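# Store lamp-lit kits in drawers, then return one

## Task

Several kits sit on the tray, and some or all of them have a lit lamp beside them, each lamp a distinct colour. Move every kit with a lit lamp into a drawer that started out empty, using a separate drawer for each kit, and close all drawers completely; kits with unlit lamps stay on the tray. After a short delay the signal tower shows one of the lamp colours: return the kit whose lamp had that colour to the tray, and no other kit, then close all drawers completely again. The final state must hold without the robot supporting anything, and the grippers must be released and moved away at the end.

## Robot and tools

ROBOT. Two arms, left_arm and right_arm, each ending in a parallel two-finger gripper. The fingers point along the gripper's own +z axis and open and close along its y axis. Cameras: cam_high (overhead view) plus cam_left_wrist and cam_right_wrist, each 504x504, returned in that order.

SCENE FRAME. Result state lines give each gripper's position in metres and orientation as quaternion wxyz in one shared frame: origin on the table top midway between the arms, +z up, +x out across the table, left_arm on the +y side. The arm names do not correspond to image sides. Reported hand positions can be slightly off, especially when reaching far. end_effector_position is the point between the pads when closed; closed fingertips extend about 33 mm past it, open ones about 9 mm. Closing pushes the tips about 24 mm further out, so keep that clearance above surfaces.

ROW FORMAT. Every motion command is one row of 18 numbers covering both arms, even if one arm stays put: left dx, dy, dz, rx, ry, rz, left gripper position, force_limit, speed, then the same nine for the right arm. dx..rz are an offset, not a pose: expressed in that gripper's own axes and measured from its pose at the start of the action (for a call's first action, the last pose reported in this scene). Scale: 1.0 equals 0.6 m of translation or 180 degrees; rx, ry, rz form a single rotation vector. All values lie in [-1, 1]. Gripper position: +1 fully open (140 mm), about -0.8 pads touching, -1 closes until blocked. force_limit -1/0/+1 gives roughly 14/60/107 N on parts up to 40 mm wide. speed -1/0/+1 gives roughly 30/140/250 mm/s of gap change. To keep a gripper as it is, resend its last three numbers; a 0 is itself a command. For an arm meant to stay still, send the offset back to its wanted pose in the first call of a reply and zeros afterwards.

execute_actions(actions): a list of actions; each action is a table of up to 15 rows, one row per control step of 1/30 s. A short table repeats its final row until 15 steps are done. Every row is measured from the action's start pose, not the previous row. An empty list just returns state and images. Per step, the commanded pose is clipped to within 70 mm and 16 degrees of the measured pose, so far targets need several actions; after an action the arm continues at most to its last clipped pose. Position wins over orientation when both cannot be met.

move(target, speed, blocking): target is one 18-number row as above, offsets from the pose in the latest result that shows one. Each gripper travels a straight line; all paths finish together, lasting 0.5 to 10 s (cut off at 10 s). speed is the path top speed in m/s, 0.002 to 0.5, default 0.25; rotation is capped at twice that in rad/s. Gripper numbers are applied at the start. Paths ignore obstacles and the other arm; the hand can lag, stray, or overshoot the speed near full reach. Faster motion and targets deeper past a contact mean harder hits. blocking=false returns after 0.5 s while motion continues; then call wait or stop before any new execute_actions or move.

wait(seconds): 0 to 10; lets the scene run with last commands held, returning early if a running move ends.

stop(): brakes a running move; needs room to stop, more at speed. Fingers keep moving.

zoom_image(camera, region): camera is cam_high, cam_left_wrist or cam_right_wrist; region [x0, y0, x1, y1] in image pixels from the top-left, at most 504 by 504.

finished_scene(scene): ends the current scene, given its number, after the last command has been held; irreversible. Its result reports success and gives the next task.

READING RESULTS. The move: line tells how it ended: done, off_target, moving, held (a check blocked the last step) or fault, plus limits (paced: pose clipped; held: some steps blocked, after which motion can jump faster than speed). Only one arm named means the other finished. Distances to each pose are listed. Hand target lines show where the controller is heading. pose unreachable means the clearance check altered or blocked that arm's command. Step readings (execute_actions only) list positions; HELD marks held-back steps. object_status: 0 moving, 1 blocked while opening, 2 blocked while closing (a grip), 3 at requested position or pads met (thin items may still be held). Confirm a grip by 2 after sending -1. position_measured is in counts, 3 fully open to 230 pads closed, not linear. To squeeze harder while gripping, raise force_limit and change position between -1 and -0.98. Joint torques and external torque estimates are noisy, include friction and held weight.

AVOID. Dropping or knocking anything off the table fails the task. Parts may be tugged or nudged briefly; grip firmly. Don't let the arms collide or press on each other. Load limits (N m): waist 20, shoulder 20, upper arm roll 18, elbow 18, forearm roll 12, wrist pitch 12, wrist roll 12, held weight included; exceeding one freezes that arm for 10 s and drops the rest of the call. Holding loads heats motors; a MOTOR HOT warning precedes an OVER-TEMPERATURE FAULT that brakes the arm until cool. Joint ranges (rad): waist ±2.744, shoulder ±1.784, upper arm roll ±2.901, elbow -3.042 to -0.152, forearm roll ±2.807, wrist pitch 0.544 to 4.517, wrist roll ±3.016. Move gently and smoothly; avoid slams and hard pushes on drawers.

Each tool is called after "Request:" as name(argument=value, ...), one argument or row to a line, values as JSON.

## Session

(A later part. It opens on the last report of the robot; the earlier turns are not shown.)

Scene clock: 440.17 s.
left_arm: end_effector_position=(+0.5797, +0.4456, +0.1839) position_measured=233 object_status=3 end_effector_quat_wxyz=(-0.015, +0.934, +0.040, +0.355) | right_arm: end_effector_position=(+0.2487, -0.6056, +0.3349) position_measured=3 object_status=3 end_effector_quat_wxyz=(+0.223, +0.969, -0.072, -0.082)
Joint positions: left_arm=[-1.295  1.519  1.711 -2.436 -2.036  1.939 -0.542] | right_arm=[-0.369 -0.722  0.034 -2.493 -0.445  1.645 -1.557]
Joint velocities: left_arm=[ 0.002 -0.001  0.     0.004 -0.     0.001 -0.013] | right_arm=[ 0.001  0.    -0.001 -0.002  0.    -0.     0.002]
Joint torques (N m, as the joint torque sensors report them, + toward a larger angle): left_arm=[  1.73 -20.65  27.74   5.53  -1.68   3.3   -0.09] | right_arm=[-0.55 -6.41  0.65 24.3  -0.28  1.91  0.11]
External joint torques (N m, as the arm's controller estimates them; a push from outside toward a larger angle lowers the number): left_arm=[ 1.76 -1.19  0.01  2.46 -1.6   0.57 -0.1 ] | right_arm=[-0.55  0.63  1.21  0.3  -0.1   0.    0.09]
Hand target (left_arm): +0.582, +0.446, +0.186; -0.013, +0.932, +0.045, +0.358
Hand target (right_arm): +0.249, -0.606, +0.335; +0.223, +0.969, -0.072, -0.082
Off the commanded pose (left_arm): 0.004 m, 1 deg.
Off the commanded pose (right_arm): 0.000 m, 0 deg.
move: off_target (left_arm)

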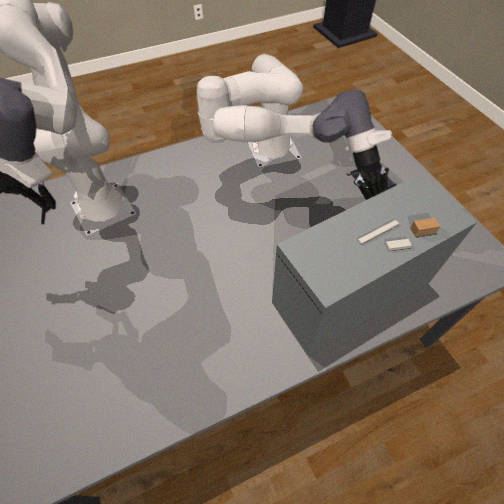

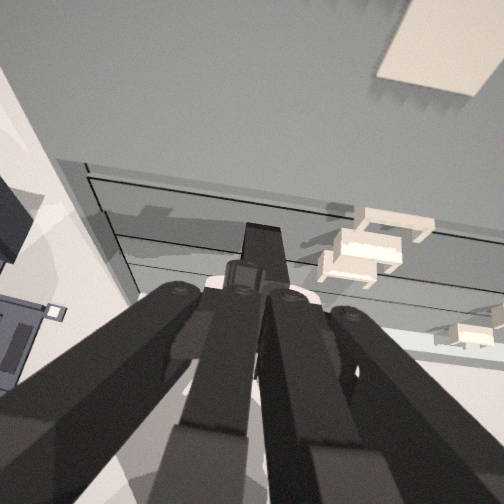

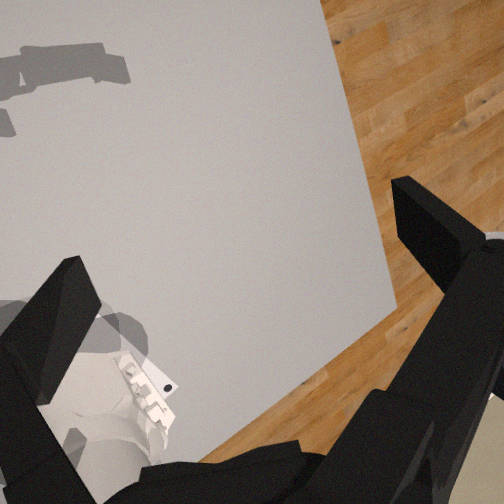

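Request:
move(
  target=[0.012,0,0.01,0,0,0,-1,0,0,0,0,0,0,0,0,1,0,0],
  speed=0.02,
)

Request:
move(
  target=[-0.085,0,-0.07,0,0,0,-1,0,0,0,0,0,0,0,0,1,0,0],
  speed=0.1,
)

Request:
move(
  target=[-0.04,0.085,0.03,0,0,0,-0.15,0,0,0,0,0,0,0,0,1,0,0],
  speed=0.1,
)

Scene clock: 442.73 s.
left_arm: end_effector_position=(+0.5847, +0.4464, +0.1837) position_measured=233 object_status=3 end_effector_quat_wxyz=(-0.014, +0.934, +0.041, +0.353) | right_arm: end_effector_position=(+0.2487, -0.6056, +0.3349) position_measured=3 object_status=3 end_effector_quat_wxyz=(+0.223, +0.969, -0.072, -0.082)
Joint positions: left_arm=[-1.279  1.519  1.71  -2.419 -2.035  1.934 -0.546] | right_arm=[-0.369 -0.722  0.034 -2.493 -0.445  1.645 -1.557]
Joint velocities: left_arm=[ 0.003 -0.     0.002  0.001  0.001 -0.005  0.   ] | right_arm=[-0.001  0.002 -0.    -0.001 -0.     0.    -0.001]
Joint torques (N m, as the joint torque sensors report them, + toward a larger angle): left_arm=[  4.42 -18.24  25.79   9.93  -0.94   3.4   -0.12] | right_arm=[-0.25 -6.47  0.6  24.21 -0.29  1.91  0.14]
External joint torques (N m, as the arm's controller estimates them; a push from outside toward a larger angle lowers the number): left_arm=[ 4.47  1.61 -2.23  6.86 -0.85  0.68 -0.14] | right_arm=[-0.25  0.52  1.14  0.22 -0.11  0.    0.12]
Hand target (left_arm): +0.589, +0.446, +0.184; -0.015, +0.934, +0.041, +0.355
Hand target (right_arm): +0.249, -0.606, +0.335; +0.223, +0.969, -0.072, -0.082
Off the commanded pose (left_arm): 0.004 m, 0 deg.
Off the commanded pose (right_arm): 0.000 m, 0 deg.
move: off_target (left_arm)

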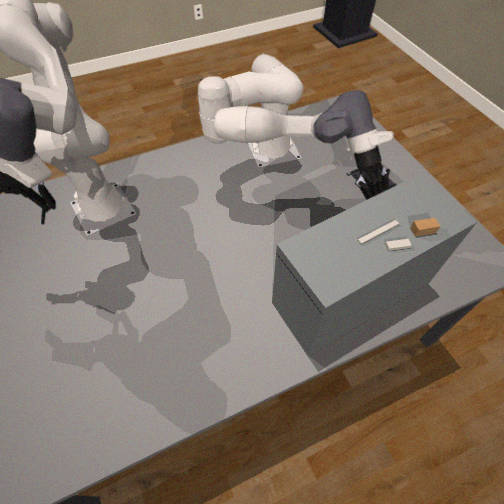

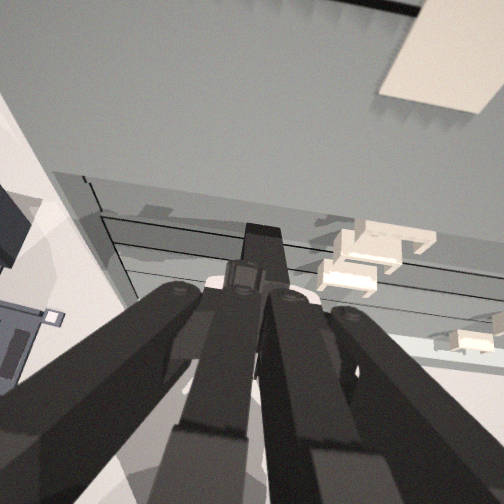

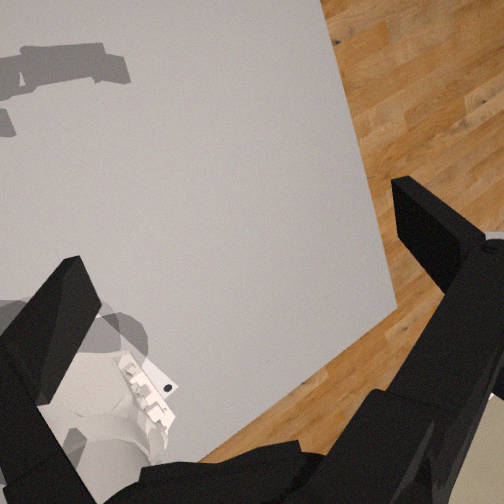

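Scene clock: 443.80 s.
left_arm: end_effector_position=(+0.5210, +0.4409, +0.1818) position_measured=233 object_status=3 end_effector_quat_wxyz=(-0.013, +0.933, +0.045, +0.356) | right_arm: end_effector_position=(+0.2487, -0.6056, +0.3349) position_measured=3 object_status=3 end_effector_quat_wxyz=(+0.223, +0.969, -0.072, -0.082)
Joint positions: left_arm=[-1.445  1.53   1.737 -2.622 -2.028  1.921 -0.517] | right_arm=[-0.369 -0.722  0.034 -2.493 -0.445  1.645 -1.557]
Joint velocities: left_arm=[-0.002  0.     0.001 -0.004  0.002 -0.003  0.011] | right_arm=[-0.    -0.    -0.001 -0.     0.    -0.001  0.   ]
Joint torques (N m, as the joint torque sensors report them, + toward a larger angle): left_arm=[ -1.03 -15.71  24.57   2.62   0.82   2.11   0.33] | right_arm=[-0.3  -6.56  0.45 24.37 -0.3   1.91  0.09]
External joint torques (N m, as the arm's controller estimates them; a push from outside toward a larger angle lowers the number): left_arm=[-1.15  0.35 -0.05 -1.07  0.97 -0.57  0.31] | right_arm=[-0.27  0.6   1.03  0.28 -0.11  0.    0.07]
Hand target (left_arm): +0.519, +0.440, +0.182; -0.015, +0.934, +0.040, +0.354
Hand target (right_arm): +0.249, -0.606, +0.335; +0.223, +0.969, -0.072, -0.082
Off the commanded pose (left_arm): 0.002 m, 1 deg.
Off the commanded pose (right_arm): 0.000 m, 0 deg.
move: done

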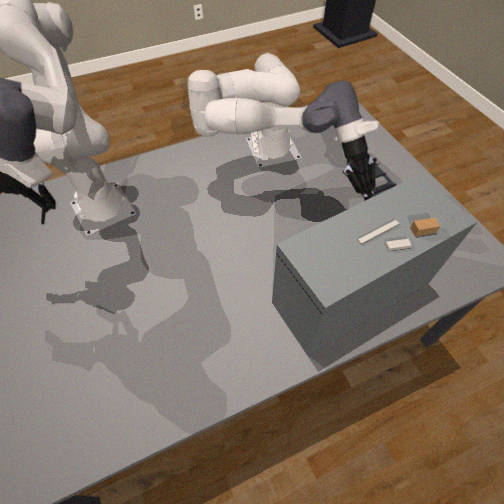

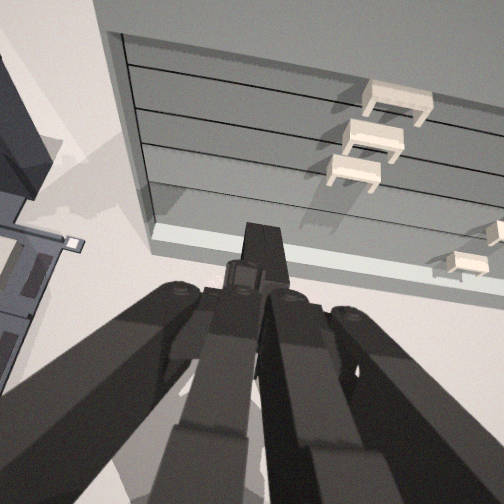

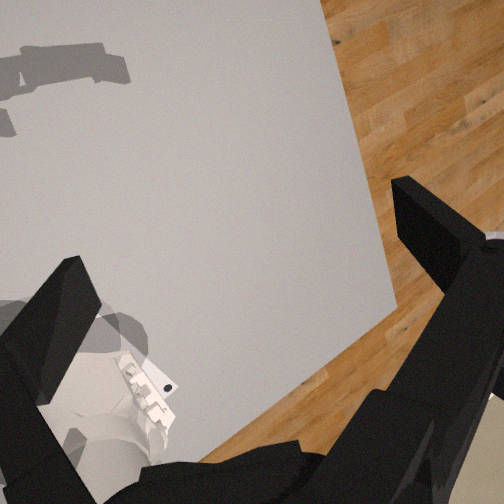

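Scene clock: 444.97 s.
left_arm: end_effector_position=(+0.5209, +0.3894, +0.1529) position_measured=148 object_status=3 end_effector_quat_wxyz=(-0.016, +0.934, +0.038, +0.355) | right_arm: end_effector_position=(+0.2487, -0.6056, +0.3349) position_measured=3 object_status=3 end_effector_quat_wxyz=(+0.223, +0.969, -0.072, -0.082)
Joint positions: left_arm=[-1.588  1.55   1.641 -2.633 -2.074  2.025 -0.608] | right_arm=[-0.369 -0.722  0.034 -2.493 -0.445  1.645 -1.557]
Joint velocities: left_arm=[-0.    -0.001 -0.001  0.     0.001  0.013 -0.025] | right_arm=[ 0.002 -0.001 -0.     0.    -0.002  0.001  0.001]
Joint torques (N m, as the joint torque sensors report them, + toward a larger angle): left_arm=[ -1.4  -16.5   23.34   1.03  -1.05   3.23  -0.1 ] | right_arm=[-0.43 -6.4   0.35 24.58 -0.31  1.9   0.1 ]
External joint torques (N m, as the arm's controller estimates them; a push from outside toward a larger angle lowers the number): left_arm=[-1.4  -0.67 -1.19 -0.63 -1.17  0.42 -0.12] | right_arm=[-0.42  0.7   0.91  0.53 -0.12 -0.02  0.08]
Hand target (left_arm): +0.521, +0.389, +0.153; -0.014, +0.933, +0.044, +0.357
Hand target (right_arm): +0.249, -0.606, +0.335; +0.223, +0.969, -0.072, -0.082
Off the commanded pose (left_arm): 0.001 m, 1 deg.
Off the commanded pose (right_arm): 0.000 m, 0 deg.
move: done

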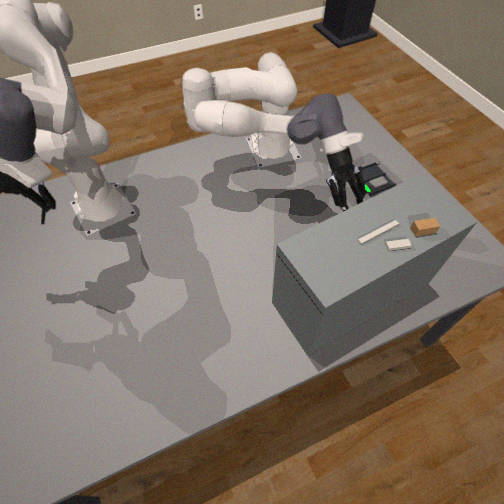

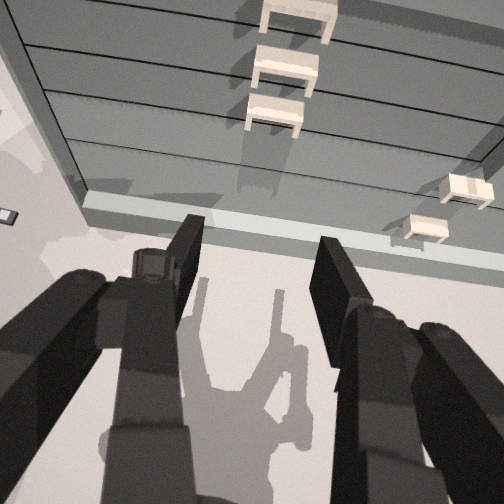

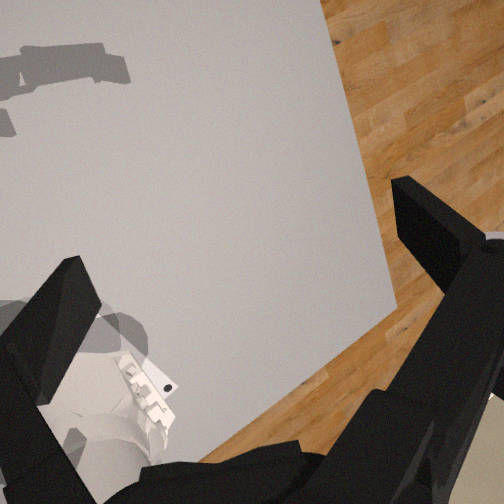

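Request:
move(
  target=[0.055,-0.005,0.064,0,0,0,-0.15,0,0,0,0,0,0,0,0,1,0,0],
  speed=0.06,
)

Scene clock: 447.80 s.
left_arm: end_effector_position=(+0.5689, +0.3966, +0.1460) position_measured=148 object_status=3 end_effector_quat_wxyz=(-0.015, +0.935, +0.040, +0.353) | right_arm: end_effector_position=(+0.2487, -0.6056, +0.3349) position_measured=3 object_status=3 end_effector_quat_wxyz=(+0.223, +0.969, -0.072, -0.082)
Joint positions: left_arm=[-1.439  1.55   1.616 -2.482 -2.094  2.027 -0.614] | right_arm=[-0.369 -0.722  0.034 -2.493 -0.445  1.645 -1.557]
Joint velocities: left_arm=[ 0.003  0.     0.     0.004 -0.     0.     0.002] | right_arm=[ 0.001  0.001 -0.    -0.001 -0.001  0.001 -0.001]
Joint torques (N m, as the joint torque sensors report them, + toward a larger angle): left_arm=[  2.51 -17.28  26.36   2.74  -1.11   2.96   0.23] | right_arm=[-0.58 -6.59  0.62 24.48 -0.28  1.94  0.1 ]
External joint torques (N m, as the arm's controller estimates them; a push from outside toward a larger angle lowers the number): left_arm=[ 2.43  1.32 -0.86  1.7  -1.25  0.12  0.21] | right_arm=[-0.62  0.46  1.13  0.48 -0.1   0.02  0.08]
Hand target (left_arm): +0.570, +0.397, +0.146; -0.015, +0.934, +0.038, +0.354
Hand target (right_arm): +0.249, -0.606, +0.335; +0.223, +0.969, -0.072, -0.082
Off the commanded pose (left_arm): 0.002 m, 0 deg.
Off the commanded pose (right_arm): 0.000 m, 0 deg.
move: done

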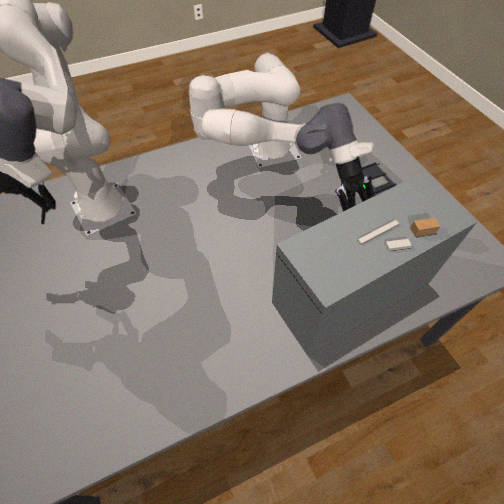

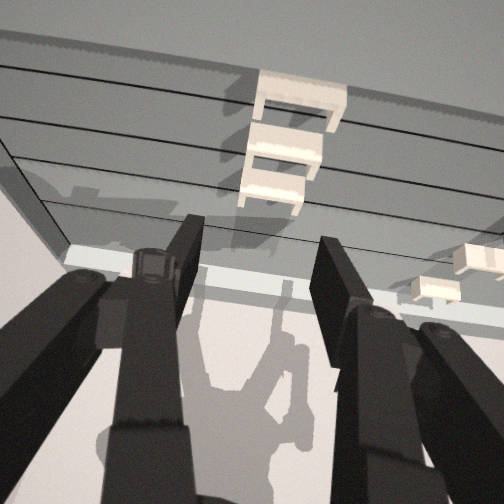

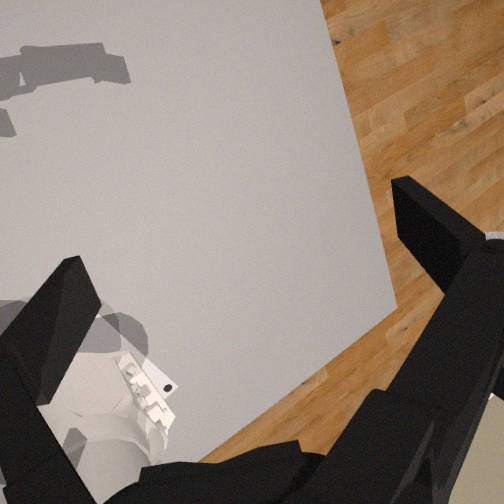

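Request:
move(
  target=[0.029,0.002,0,0,0,0,-0.15,0,0,0,0,0,0,0,0,1,0,0],
  speed=0.04,
)

Scene clock: 449.93 s.
left_arm: end_effector_position=(+0.5815, +0.3967, +0.1577) position_measured=148 object_status=3 end_effector_quat_wxyz=(-0.016, +0.934, +0.038, +0.355) | right_arm: end_effector_position=(+0.2487, -0.6056, +0.3349) position_measured=3 object_status=3 end_effector_quat_wxyz=(+0.223, +0.969, -0.072, -0.082)
Joint positions: left_arm=[-1.409  1.543  1.638 -2.443 -2.069  2.025 -0.621] | right_arm=[-0.369 -0.722  0.034 -2.493 -0.445  1.645 -1.557]
Joint velocities: left_arm=[ 0.003 -0.007  0.     0.006  0.008  0.    -0.009] | right_arm=[ 0.    -0.     0.001 -0.001  0.001  0.    -0.   ]
Joint torques (N m, as the joint torque sensors report them, + toward a larger angle): left_arm=[  2.81 -19.87  28.19   3.5    1.1    2.34  -0.08] | right_arm=[-0.31 -6.52  0.59 24.42 -0.28  1.92  0.13]
External joint torques (N m, as the arm's controller estimates them; a push from outside toward a larger angle lowers the number): left_arm=[ 2.8  -0.59  0.42  1.91  0.98 -0.5  -0.09] | right_arm=[-0.36  0.56  1.07  0.41 -0.1   0.    0.11]
Hand target (left_arm): +0.582, +0.397, +0.158; -0.015, +0.935, +0.040, +0.353
Hand target (right_arm): +0.249, -0.606, +0.335; +0.223, +0.969, -0.072, -0.082
Off the commanded pose (left_arm): 0.001 m, 0 deg.
Off the commanded pose (right_arm): 0.000 m, 0 deg.
move: done

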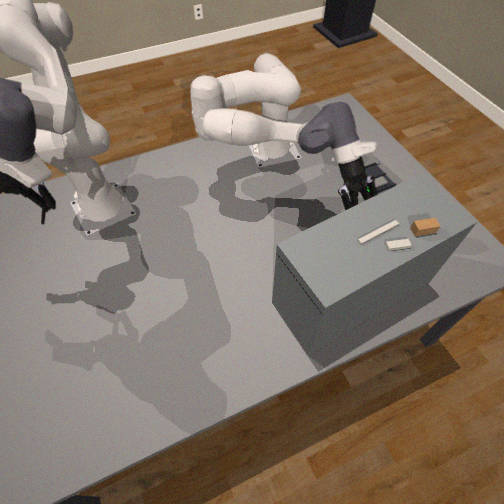

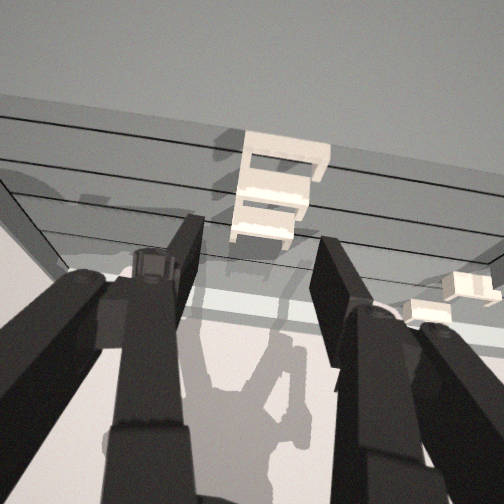

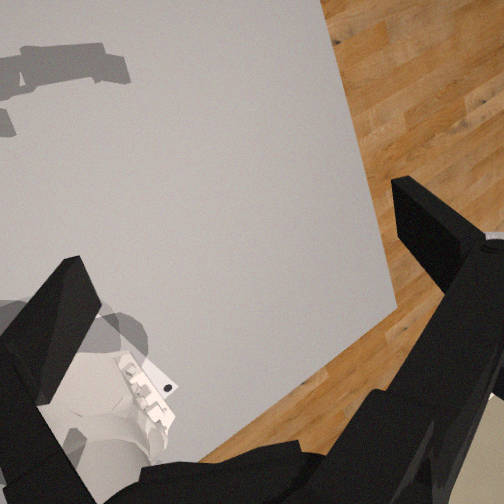

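Request:
move(
  target=[0.002,0,0.02,0,0,0,-0.15,0,0,0,0,0,0,0,0,1,0,0],
  speed=0.03,
)

Request:
move(
  target=[0,0,0,0,0,0,-1,0,-0.5,0,0,0,0,0,0,1,0,0],
)

Request:
move(
  target=[-0.09,0,-0.079,0,0,0,-1,0,-0.5,0,0,0,0,0,0,1,0,0],
  speed=0.05,
)

Scene clock: 452.90 s.
left_arm: end_effector_position=(+0.5884, +0.3966, +0.1493) position_measured=148 object_status=3 end_effector_quat_wxyz=(-0.015, +0.935, +0.038, +0.352) | right_arm: end_effector_position=(+0.2487, -0.6056, +0.3349) position_measured=3 object_status=3 end_effector_quat_wxyz=(+0.223, +0.969, -0.072, -0.082)
Joint positions: left_arm=[-1.388  1.547  1.62  -2.419 -2.083  2.029 -0.624] | right_arm=[-0.369 -0.722  0.034 -2.493 -0.445  1.645 -1.557]
Joint velocities: left_arm=[ 0.001  0.003  0.    -0.    -0.004  0.    -0.001] | right_arm=[ 0.001  0.    -0.     0.001  0.001 -0.001  0.   ]
Joint torques (N m, as the joint torque sensors report them, + toward a larger angle): left_arm=[  2.8  -17.65  26.92   4.01  -1.44   3.33   0.32] | right_arm=[-0.34 -6.4   0.53 24.13 -0.29  1.92  0.12]
External joint torques (N m, as the arm's controller estimates them; a push from outside toward a larger angle lowers the number): left_arm=[ 2.81  2.19 -1.25  2.82 -1.57  0.48  0.3 ] | right_arm=[-0.37  0.7   1.04  0.07 -0.11  0.    0.1 ]
Hand target (left_arm): +0.590, +0.398, +0.149; -0.016, +0.934, +0.038, +0.355
Hand target (right_arm): +0.249, -0.606, +0.335; +0.223, +0.969, -0.072, -0.082
Off the commanded pose (left_arm): 0.002 m, 0 deg.
Off the commanded pose (right_arm): 0.000 m, 0 deg.
move: done

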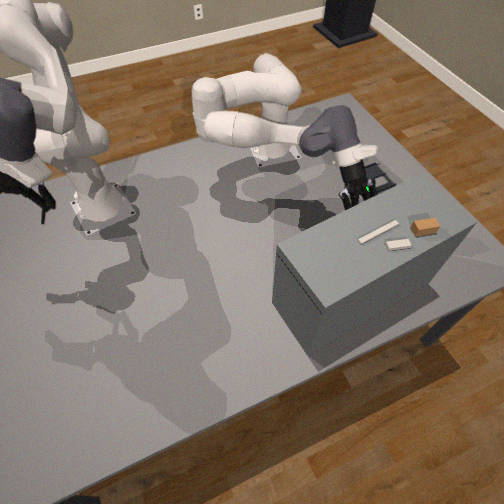

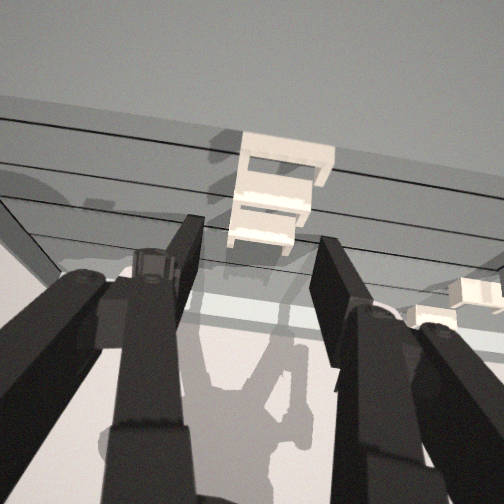

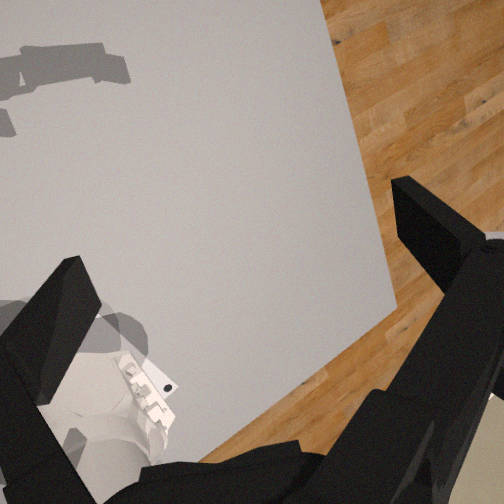

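Scene clock: 453.43 s.
left_arm: end_effector_position=(+0.5875, +0.3977, +0.1495) position_measured=193 object_status=2 end_effector_quat_wxyz=(-0.015, +0.935, +0.039, +0.353) | right_arm: end_effector_position=(+0.2487, -0.6056, +0.3349) position_measured=3 object_status=3 end_effector_quat_wxyz=(+0.223, +0.969, -0.072, -0.082)
Joint positions: left_arm=[-1.389  1.547  1.62  -2.421 -2.083  2.029 -0.624] | right_arm=[-0.369 -0.722  0.034 -2.493 -0.445  1.645 -1.557]
Joint velocities: left_arm=[-0.002 -0.001  0.    -0.001  0.    -0.     0.002] | right_arm=[ 0.001 -0.     0.001  0.001 -0.001 -0.    -0.001]
Joint torques (N m, as the joint torque sensors report them, + toward a larger angle): left_arm=[  0.54 -19.27  27.6    3.17  -0.01   2.77   0.05] | right_arm=[-0.64 -6.52  0.29 24.16 -0.28  1.91  0.15]
External joint torques (N m, as the arm's controller estimates them; a push from outside toward a larger angle lowers the number): left_arm=[ 0.67  0.52 -0.45  1.9  -0.15 -0.06  0.03] | right_arm=[-0.66  0.67  0.83  0.02 -0.09 -0.02  0.13]
Hand target (left_arm): +0.588, +0.397, +0.149; -0.015, +0.935, +0.038, +0.352
Hand target (right_arm): +0.249, -0.606, +0.335; +0.223, +0.969, -0.072, -0.082
Off the commanded pose (left_arm): 0.001 m, 0 deg.
Off the commanded pose (right_arm): 0.000 m, 0 deg.
move: done

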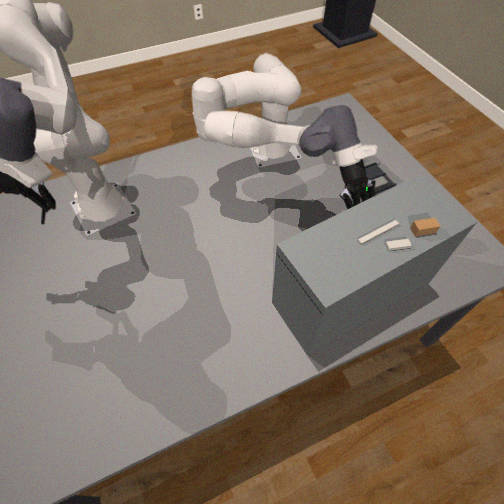

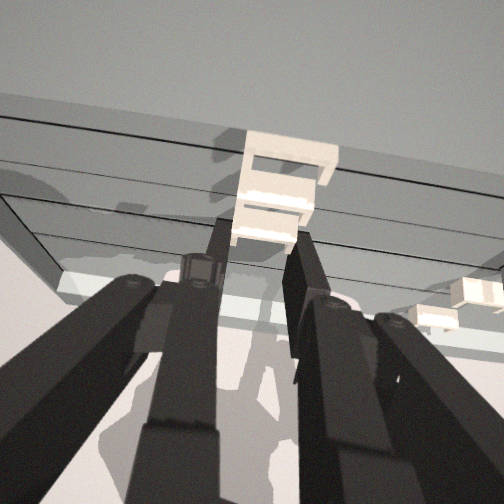

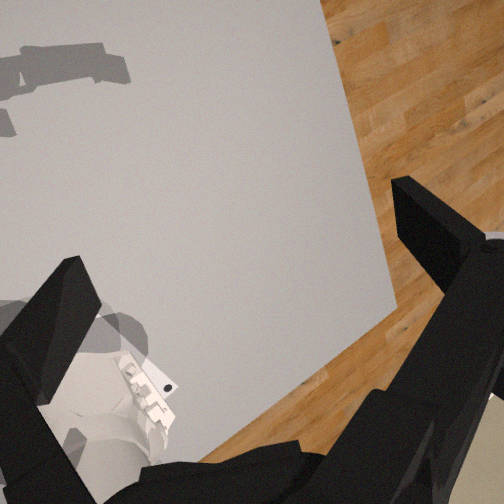

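Scene clock: 455.17 s.
left_arm: end_effector_position=(+0.5192, +0.3903, +0.1515) position_measured=193 object_status=2 end_effector_quat_wxyz=(-0.015, +0.933, +0.040, +0.357) | right_arm: end_effector_position=(+0.2487, -0.6056, +0.3349) position_measured=3 object_status=3 end_effector_quat_wxyz=(+0.223, +0.969, -0.072, -0.082)
Joint positions: left_arm=[-1.592  1.547  1.636 -2.64  -2.083  2.028 -0.606] | right_arm=[-0.369 -0.722  0.034 -2.493 -0.445  1.645 -1.557]
Joint velocities: left_arm=[-0.003  0.     0.001 -0.004  0.001  0.     0.003] | right_arm=[-0.    -0.002  0.001  0.001 -0.001  0.001  0.001]
Joint torques (N m, as the joint torque sensors report them, + toward a larger angle): left_arm=[ -0.56 -15.4   23.09  -0.76   0.99   2.18   0.34] | right_arm=[-0.55 -6.49  0.51 24.35 -0.31  1.93  0.13]
External joint torques (N m, as the arm's controller estimates them; a push from outside toward a larger angle lowers the number): left_arm=[-0.64  0.3  -1.36 -2.4   0.88 -0.64  0.32] | right_arm=[-0.57  0.72  1.04  0.2  -0.12  0.    0.11]
Hand target (left_arm): +0.517, +0.391, +0.150; -0.016, +0.934, +0.039, +0.354
Hand target (right_arm): +0.249, -0.606, +0.335; +0.223, +0.969, -0.072, -0.082
Off the commanded pose (left_arm): 0.004 m, 1 deg.
Off the commanded pose (right_arm): 0.000 m, 0 deg.
move: off_target (left_arm)

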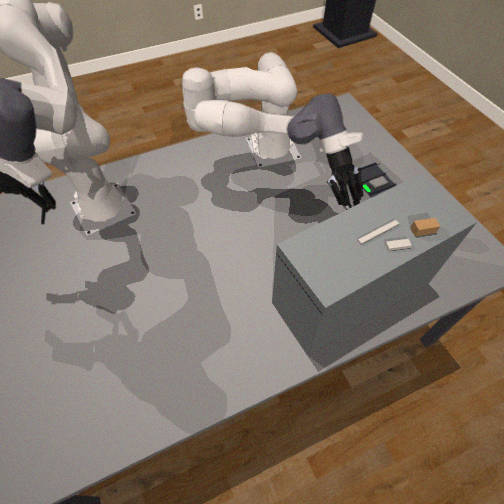

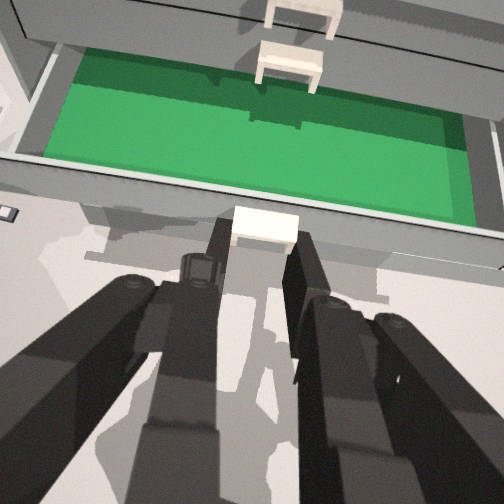

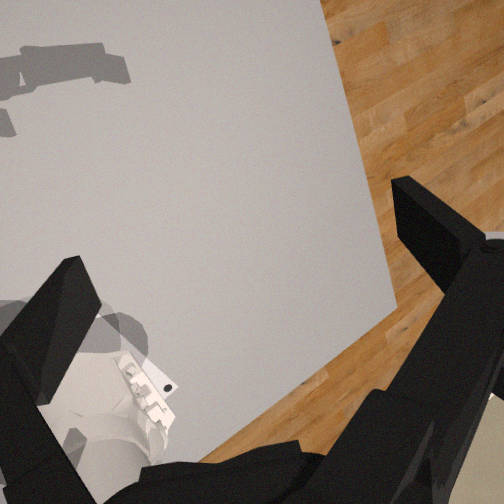

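Request:
move(
  target=[-0.077,0,-0.066,0,0,0,-1,0,-0.5,0,0,0,0,0,0,1,0,0],
  speed=0.05,
)

Request:
move(
  target=[0,0,0,0,0,0,-0.15,0,-0.5,0,0,0,0,0,0,1,0,0],
)

Request:
move(
  target=[0.01,0,-0.06,0,0,0,-0.15,0,0,0,0,0,0,0,0,1,0,0],
  speed=0.06,
)

Request:
move(
  target=[0.1,-0.05,-0.09,0,-0.1,0,-0.15,0,0,0,0,0,0,0,0,1,0,0],
  speed=0.15,
)

Scene clock: 459.30 s.
left_arm: end_effector_position=(+0.4621, +0.3840, +0.1533) position_measured=193 object_status=2 end_effector_quat_wxyz=(-0.016, +0.931, +0.039, +0.362) | right_arm: end_effector_position=(+0.2487, -0.6056, +0.3349) position_measured=3 object_status=3 end_effector_quat_wxyz=(+0.223, +0.969, -0.072, -0.082)
Joint positions: left_arm=[-1.792  1.547  1.647 -2.819 -2.076  2.054 -0.611] | right_arm=[-0.369 -0.722  0.034 -2.493 -0.445  1.645 -1.557]
Joint velocities: left_arm=[-0.006 -0.    -0.001 -0.002  0.004  0.004 -0.003] | right_arm=[-0.001 -0.001 -0.    -0.001 -0.001 -0.     0.001]
Joint torques (N m, as the joint torque sensors report them, + toward a larger angle): left_arm=[ -1.98 -14.46  20.2    0.2    1.7    2.33  -0.13] | right_arm=[-0.38 -6.54  0.56 24.41 -0.3   1.93  0.11]
External joint torques (N m, as the arm's controller estimates them; a push from outside toward a larger angle lowers the number): left_arm=[-2.04 -1.45 -0.55 -1.73  1.54 -0.48 -0.14] | right_arm=[-0.32  0.59  1.18  0.38 -0.11  0.02  0.09]
Hand target (left_arm): +0.459, +0.385, +0.151; -0.016, +0.933, +0.040, +0.358
Hand target (right_arm): +0.249, -0.606, +0.335; +0.223, +0.969, -0.072, -0.082
Off the commanded pose (left_arm): 0.005 m, 1 deg.
Off the commanded pose (right_arm): 0.000 m, 0 deg.
move: off_target (left_arm)

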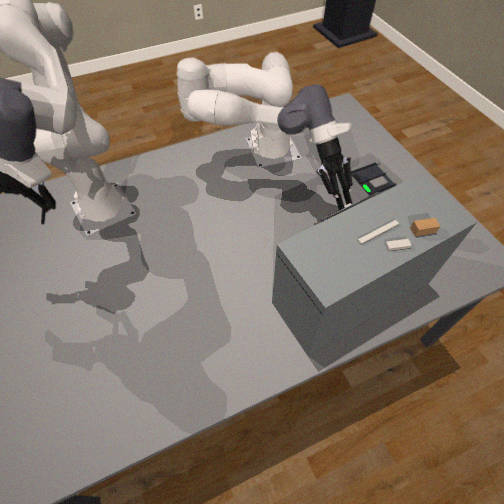

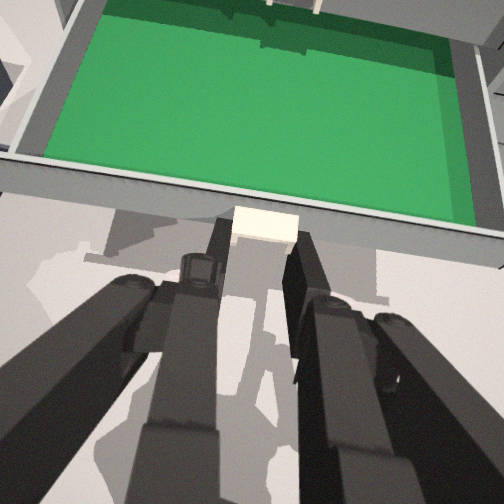

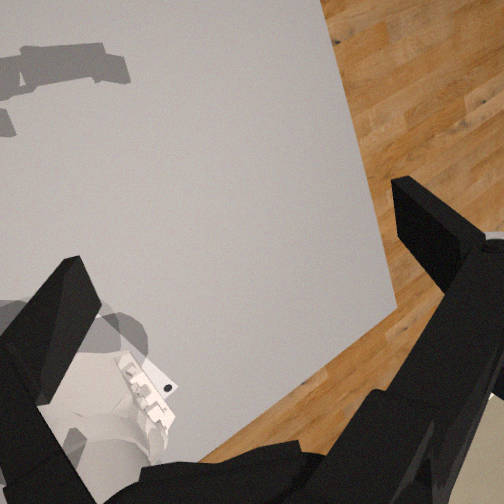

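Scene clock: 459.83 s.
left_arm: end_effector_position=(+0.4621, +0.3839, +0.1533) position_measured=148 object_status=0 end_effector_quat_wxyz=(-0.015, +0.931, +0.039, +0.362) | right_arm: end_effector_position=(+0.2487, -0.6056, +0.3349) position_measured=3 object_status=3 end_effector_quat_wxyz=(+0.223, +0.969, -0.072, -0.082)
Joint positions: left_arm=[-1.792  1.547  1.647 -2.819 -2.076  2.054 -0.611] | right_arm=[-0.369 -0.722  0.034 -2.493 -0.445  1.645 -1.557]
Joint velocities: left_arm=[-0.001 -0.001 -0.001  0.002  0.    -0.    -0.001] | right_arm=[ 0.    -0.    -0.    -0.     0.    -0.001  0.001]
Joint torques (N m, as the joint torque sensors report them, + toward a larger angle): left_arm=[ -0.51 -13.    20.54   2.16   0.09   2.83   0.18] | right_arm=[-0.4  -6.22  0.62 24.65 -0.29  1.93  0.11]
External joint torques (N m, as the arm's controller estimates them; a push from outside toward a larger angle lowers the number): left_arm=[-0.45 -0.01 -0.2   0.14 -0.07  0.04  0.17] | right_arm=[-0.42  0.91  1.14  0.56 -0.1   0.01  0.09]
Hand target (left_arm): +0.462, +0.384, +0.153; -0.016, +0.931, +0.039, +0.362
Hand target (right_arm): +0.249, -0.606, +0.335; +0.223, +0.969, -0.072, -0.082
Off the commanded pose (left_arm): 0.000 m, 0 deg.
Off the commanded pose (right_arm): 0.000 m, 0 deg.
move: done

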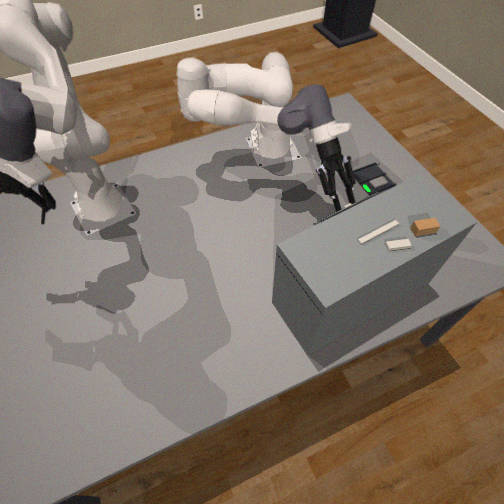

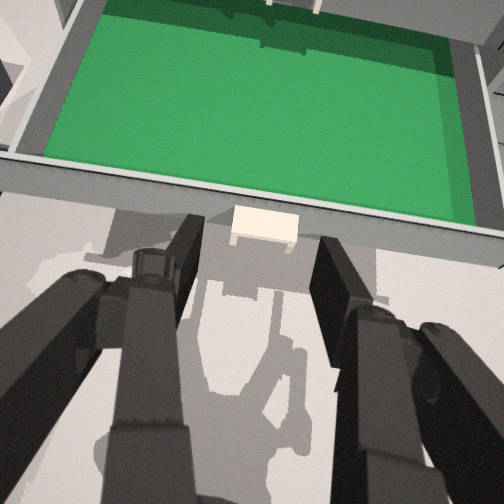

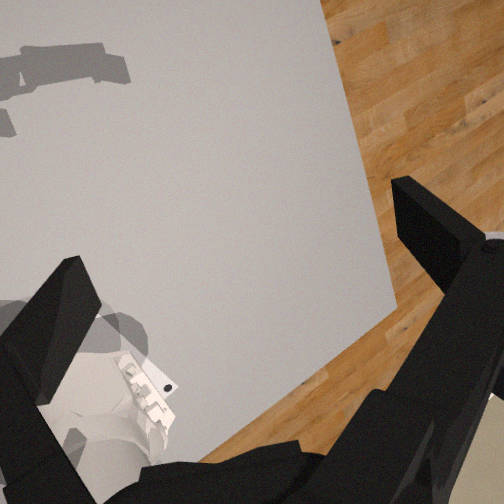

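Scene clock: 460.77 s.
left_arm: end_effector_position=(+0.4437, +0.3824, +0.1859) position_measured=148 object_status=3 end_effector_quat_wxyz=(-0.018, +0.930, +0.035, +0.365) | right_arm: end_effector_position=(+0.2487, -0.6056, +0.3349) position_measured=3 object_status=3 end_effector_quat_wxyz=(+0.223, +0.969, -0.072, -0.082)
Joint positions: left_arm=[-1.863  1.548  1.764 -2.87  -1.954  2.045 -0.634] | right_arm=[-0.369 -0.722  0.034 -2.493 -0.445  1.645 -1.557]
Joint velocities: left_arm=[-0.002 -0.     0.005 -0.001  0.02   0.    -0.013] | right_arm=[-0.001 -0.    -0.    -0.001  0.     0.     0.001]
Joint torques (N m, as the joint torque sensors report them, + toward a larger angle): left_arm=[ -1.64 -14.06  19.68   4.1    1.23   2.42  -0.19] | right_arm=[-0.43 -6.23  0.58 24.48 -0.28  1.88  0.14]
External joint torques (N m, as the arm's controller estimates them; a push from outside toward a larger angle lowers the number): left_arm=[-1.71 -1.8   0.35 -0.4   1.07 -0.42 -0.21] | right_arm=[-0.38  0.76  1.18  0.51 -0.09 -0.03  0.12]
Hand target (left_arm): +0.442, +0.382, +0.185; -0.017, +0.931, +0.039, +0.363
Hand target (right_arm): +0.249, -0.606, +0.335; +0.223, +0.969, -0.072, -0.082
Off the commanded pose (left_arm): 0.002 m, 1 deg.
Off the commanded pose (right_arm): 0.000 m, 0 deg.
move: done

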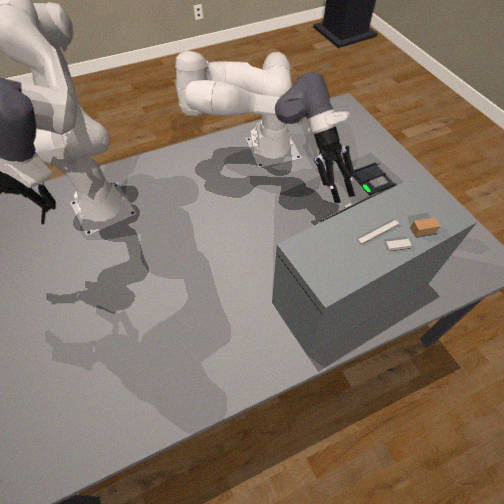

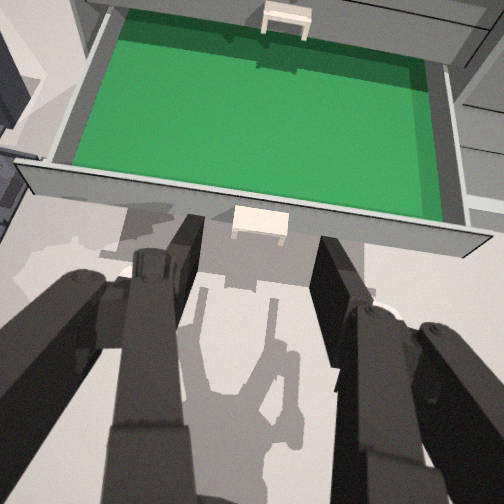

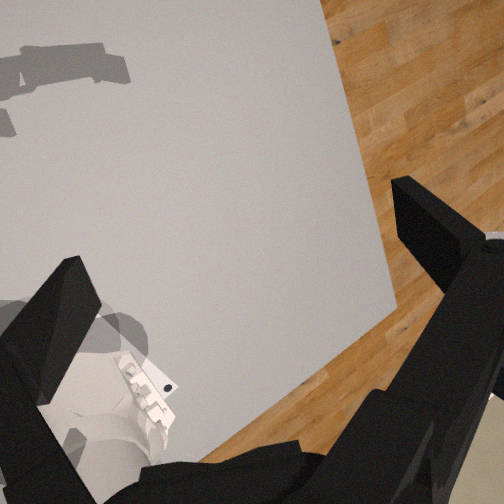

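Scene clock: 462.40 s.
left_arm: end_effector_position=(+0.4456, +0.4142, +0.2681) position_measured=148 object_status=3 end_effector_quat_wxyz=(-0.015, +0.976, +0.036, +0.216) | right_arm: end_effector_position=(+0.2487, -0.6056, +0.3349) position_measured=3 object_status=3 end_effector_quat_wxyz=(+0.223, +0.969, -0.072, -0.082)
Joint positions: left_arm=[-1.541  1.319  2.105 -2.511 -1.315  1.778 -0.694] | right_arm=[-0.369 -0.722  0.034 -2.493 -0.445  1.645 -1.557]
Joint velocities: left_arm=[ 0.    -0.     0.002  0.001  0.005 -0.01  -0.015] | right_arm=[ 0.     0.001  0.001 -0.001 -0.001 -0.001 -0.   ]
Joint torques (N m, as the joint torque sensors report them, + toward a larger angle): left_arm=[  2.47 -15.25  22.37  14.73   1.08   2.41  -0.08] | right_arm=[-0.52 -6.62  0.52 24.38 -0.27  1.92  0.11]
External joint torques (N m, as the arm's controller estimates them; a push from outside toward a larger angle lowers the number): left_arm=[ 2.48 -1.02  0.27  1.98  0.89 -0.58 -0.09] | right_arm=[-0.5   0.42  1.07  0.35 -0.09  0.    0.09]
Hand target (left_arm): +0.445, +0.415, +0.268; -0.014, +0.976, +0.040, +0.214
Hand target (right_arm): +0.249, -0.606, +0.335; +0.223, +0.969, -0.072, -0.082
Off the commanded pose (left_arm): 0.004 m, 0 deg.
Off the commanded pose (right_arm): 0.000 m, 0 deg.
move: off_target (left_arm)

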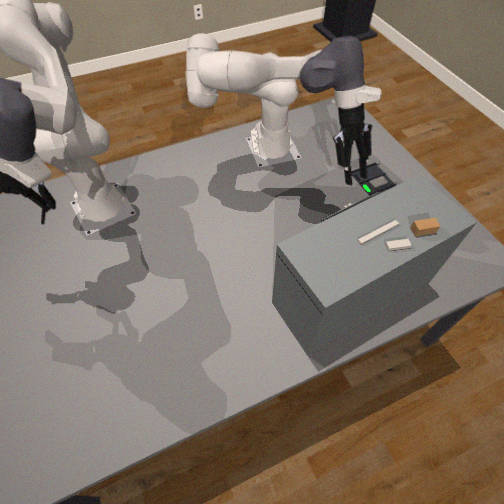

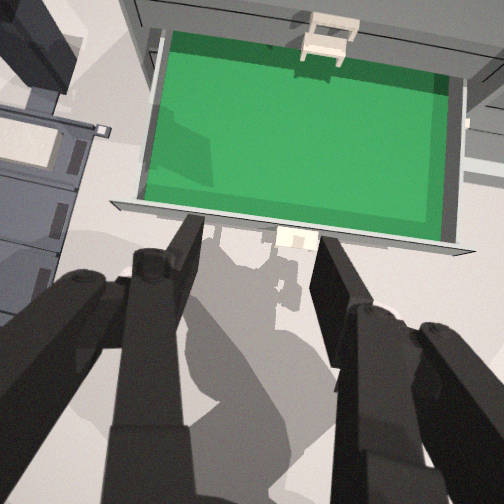

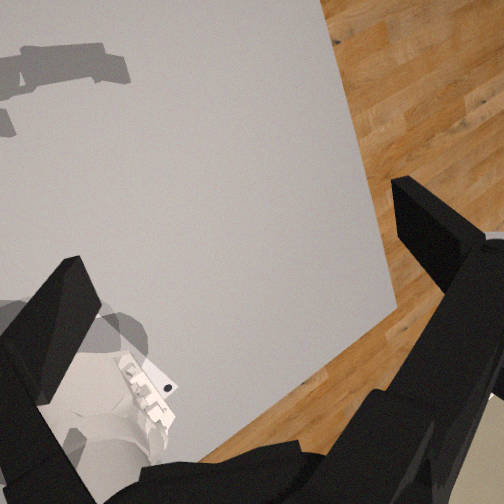

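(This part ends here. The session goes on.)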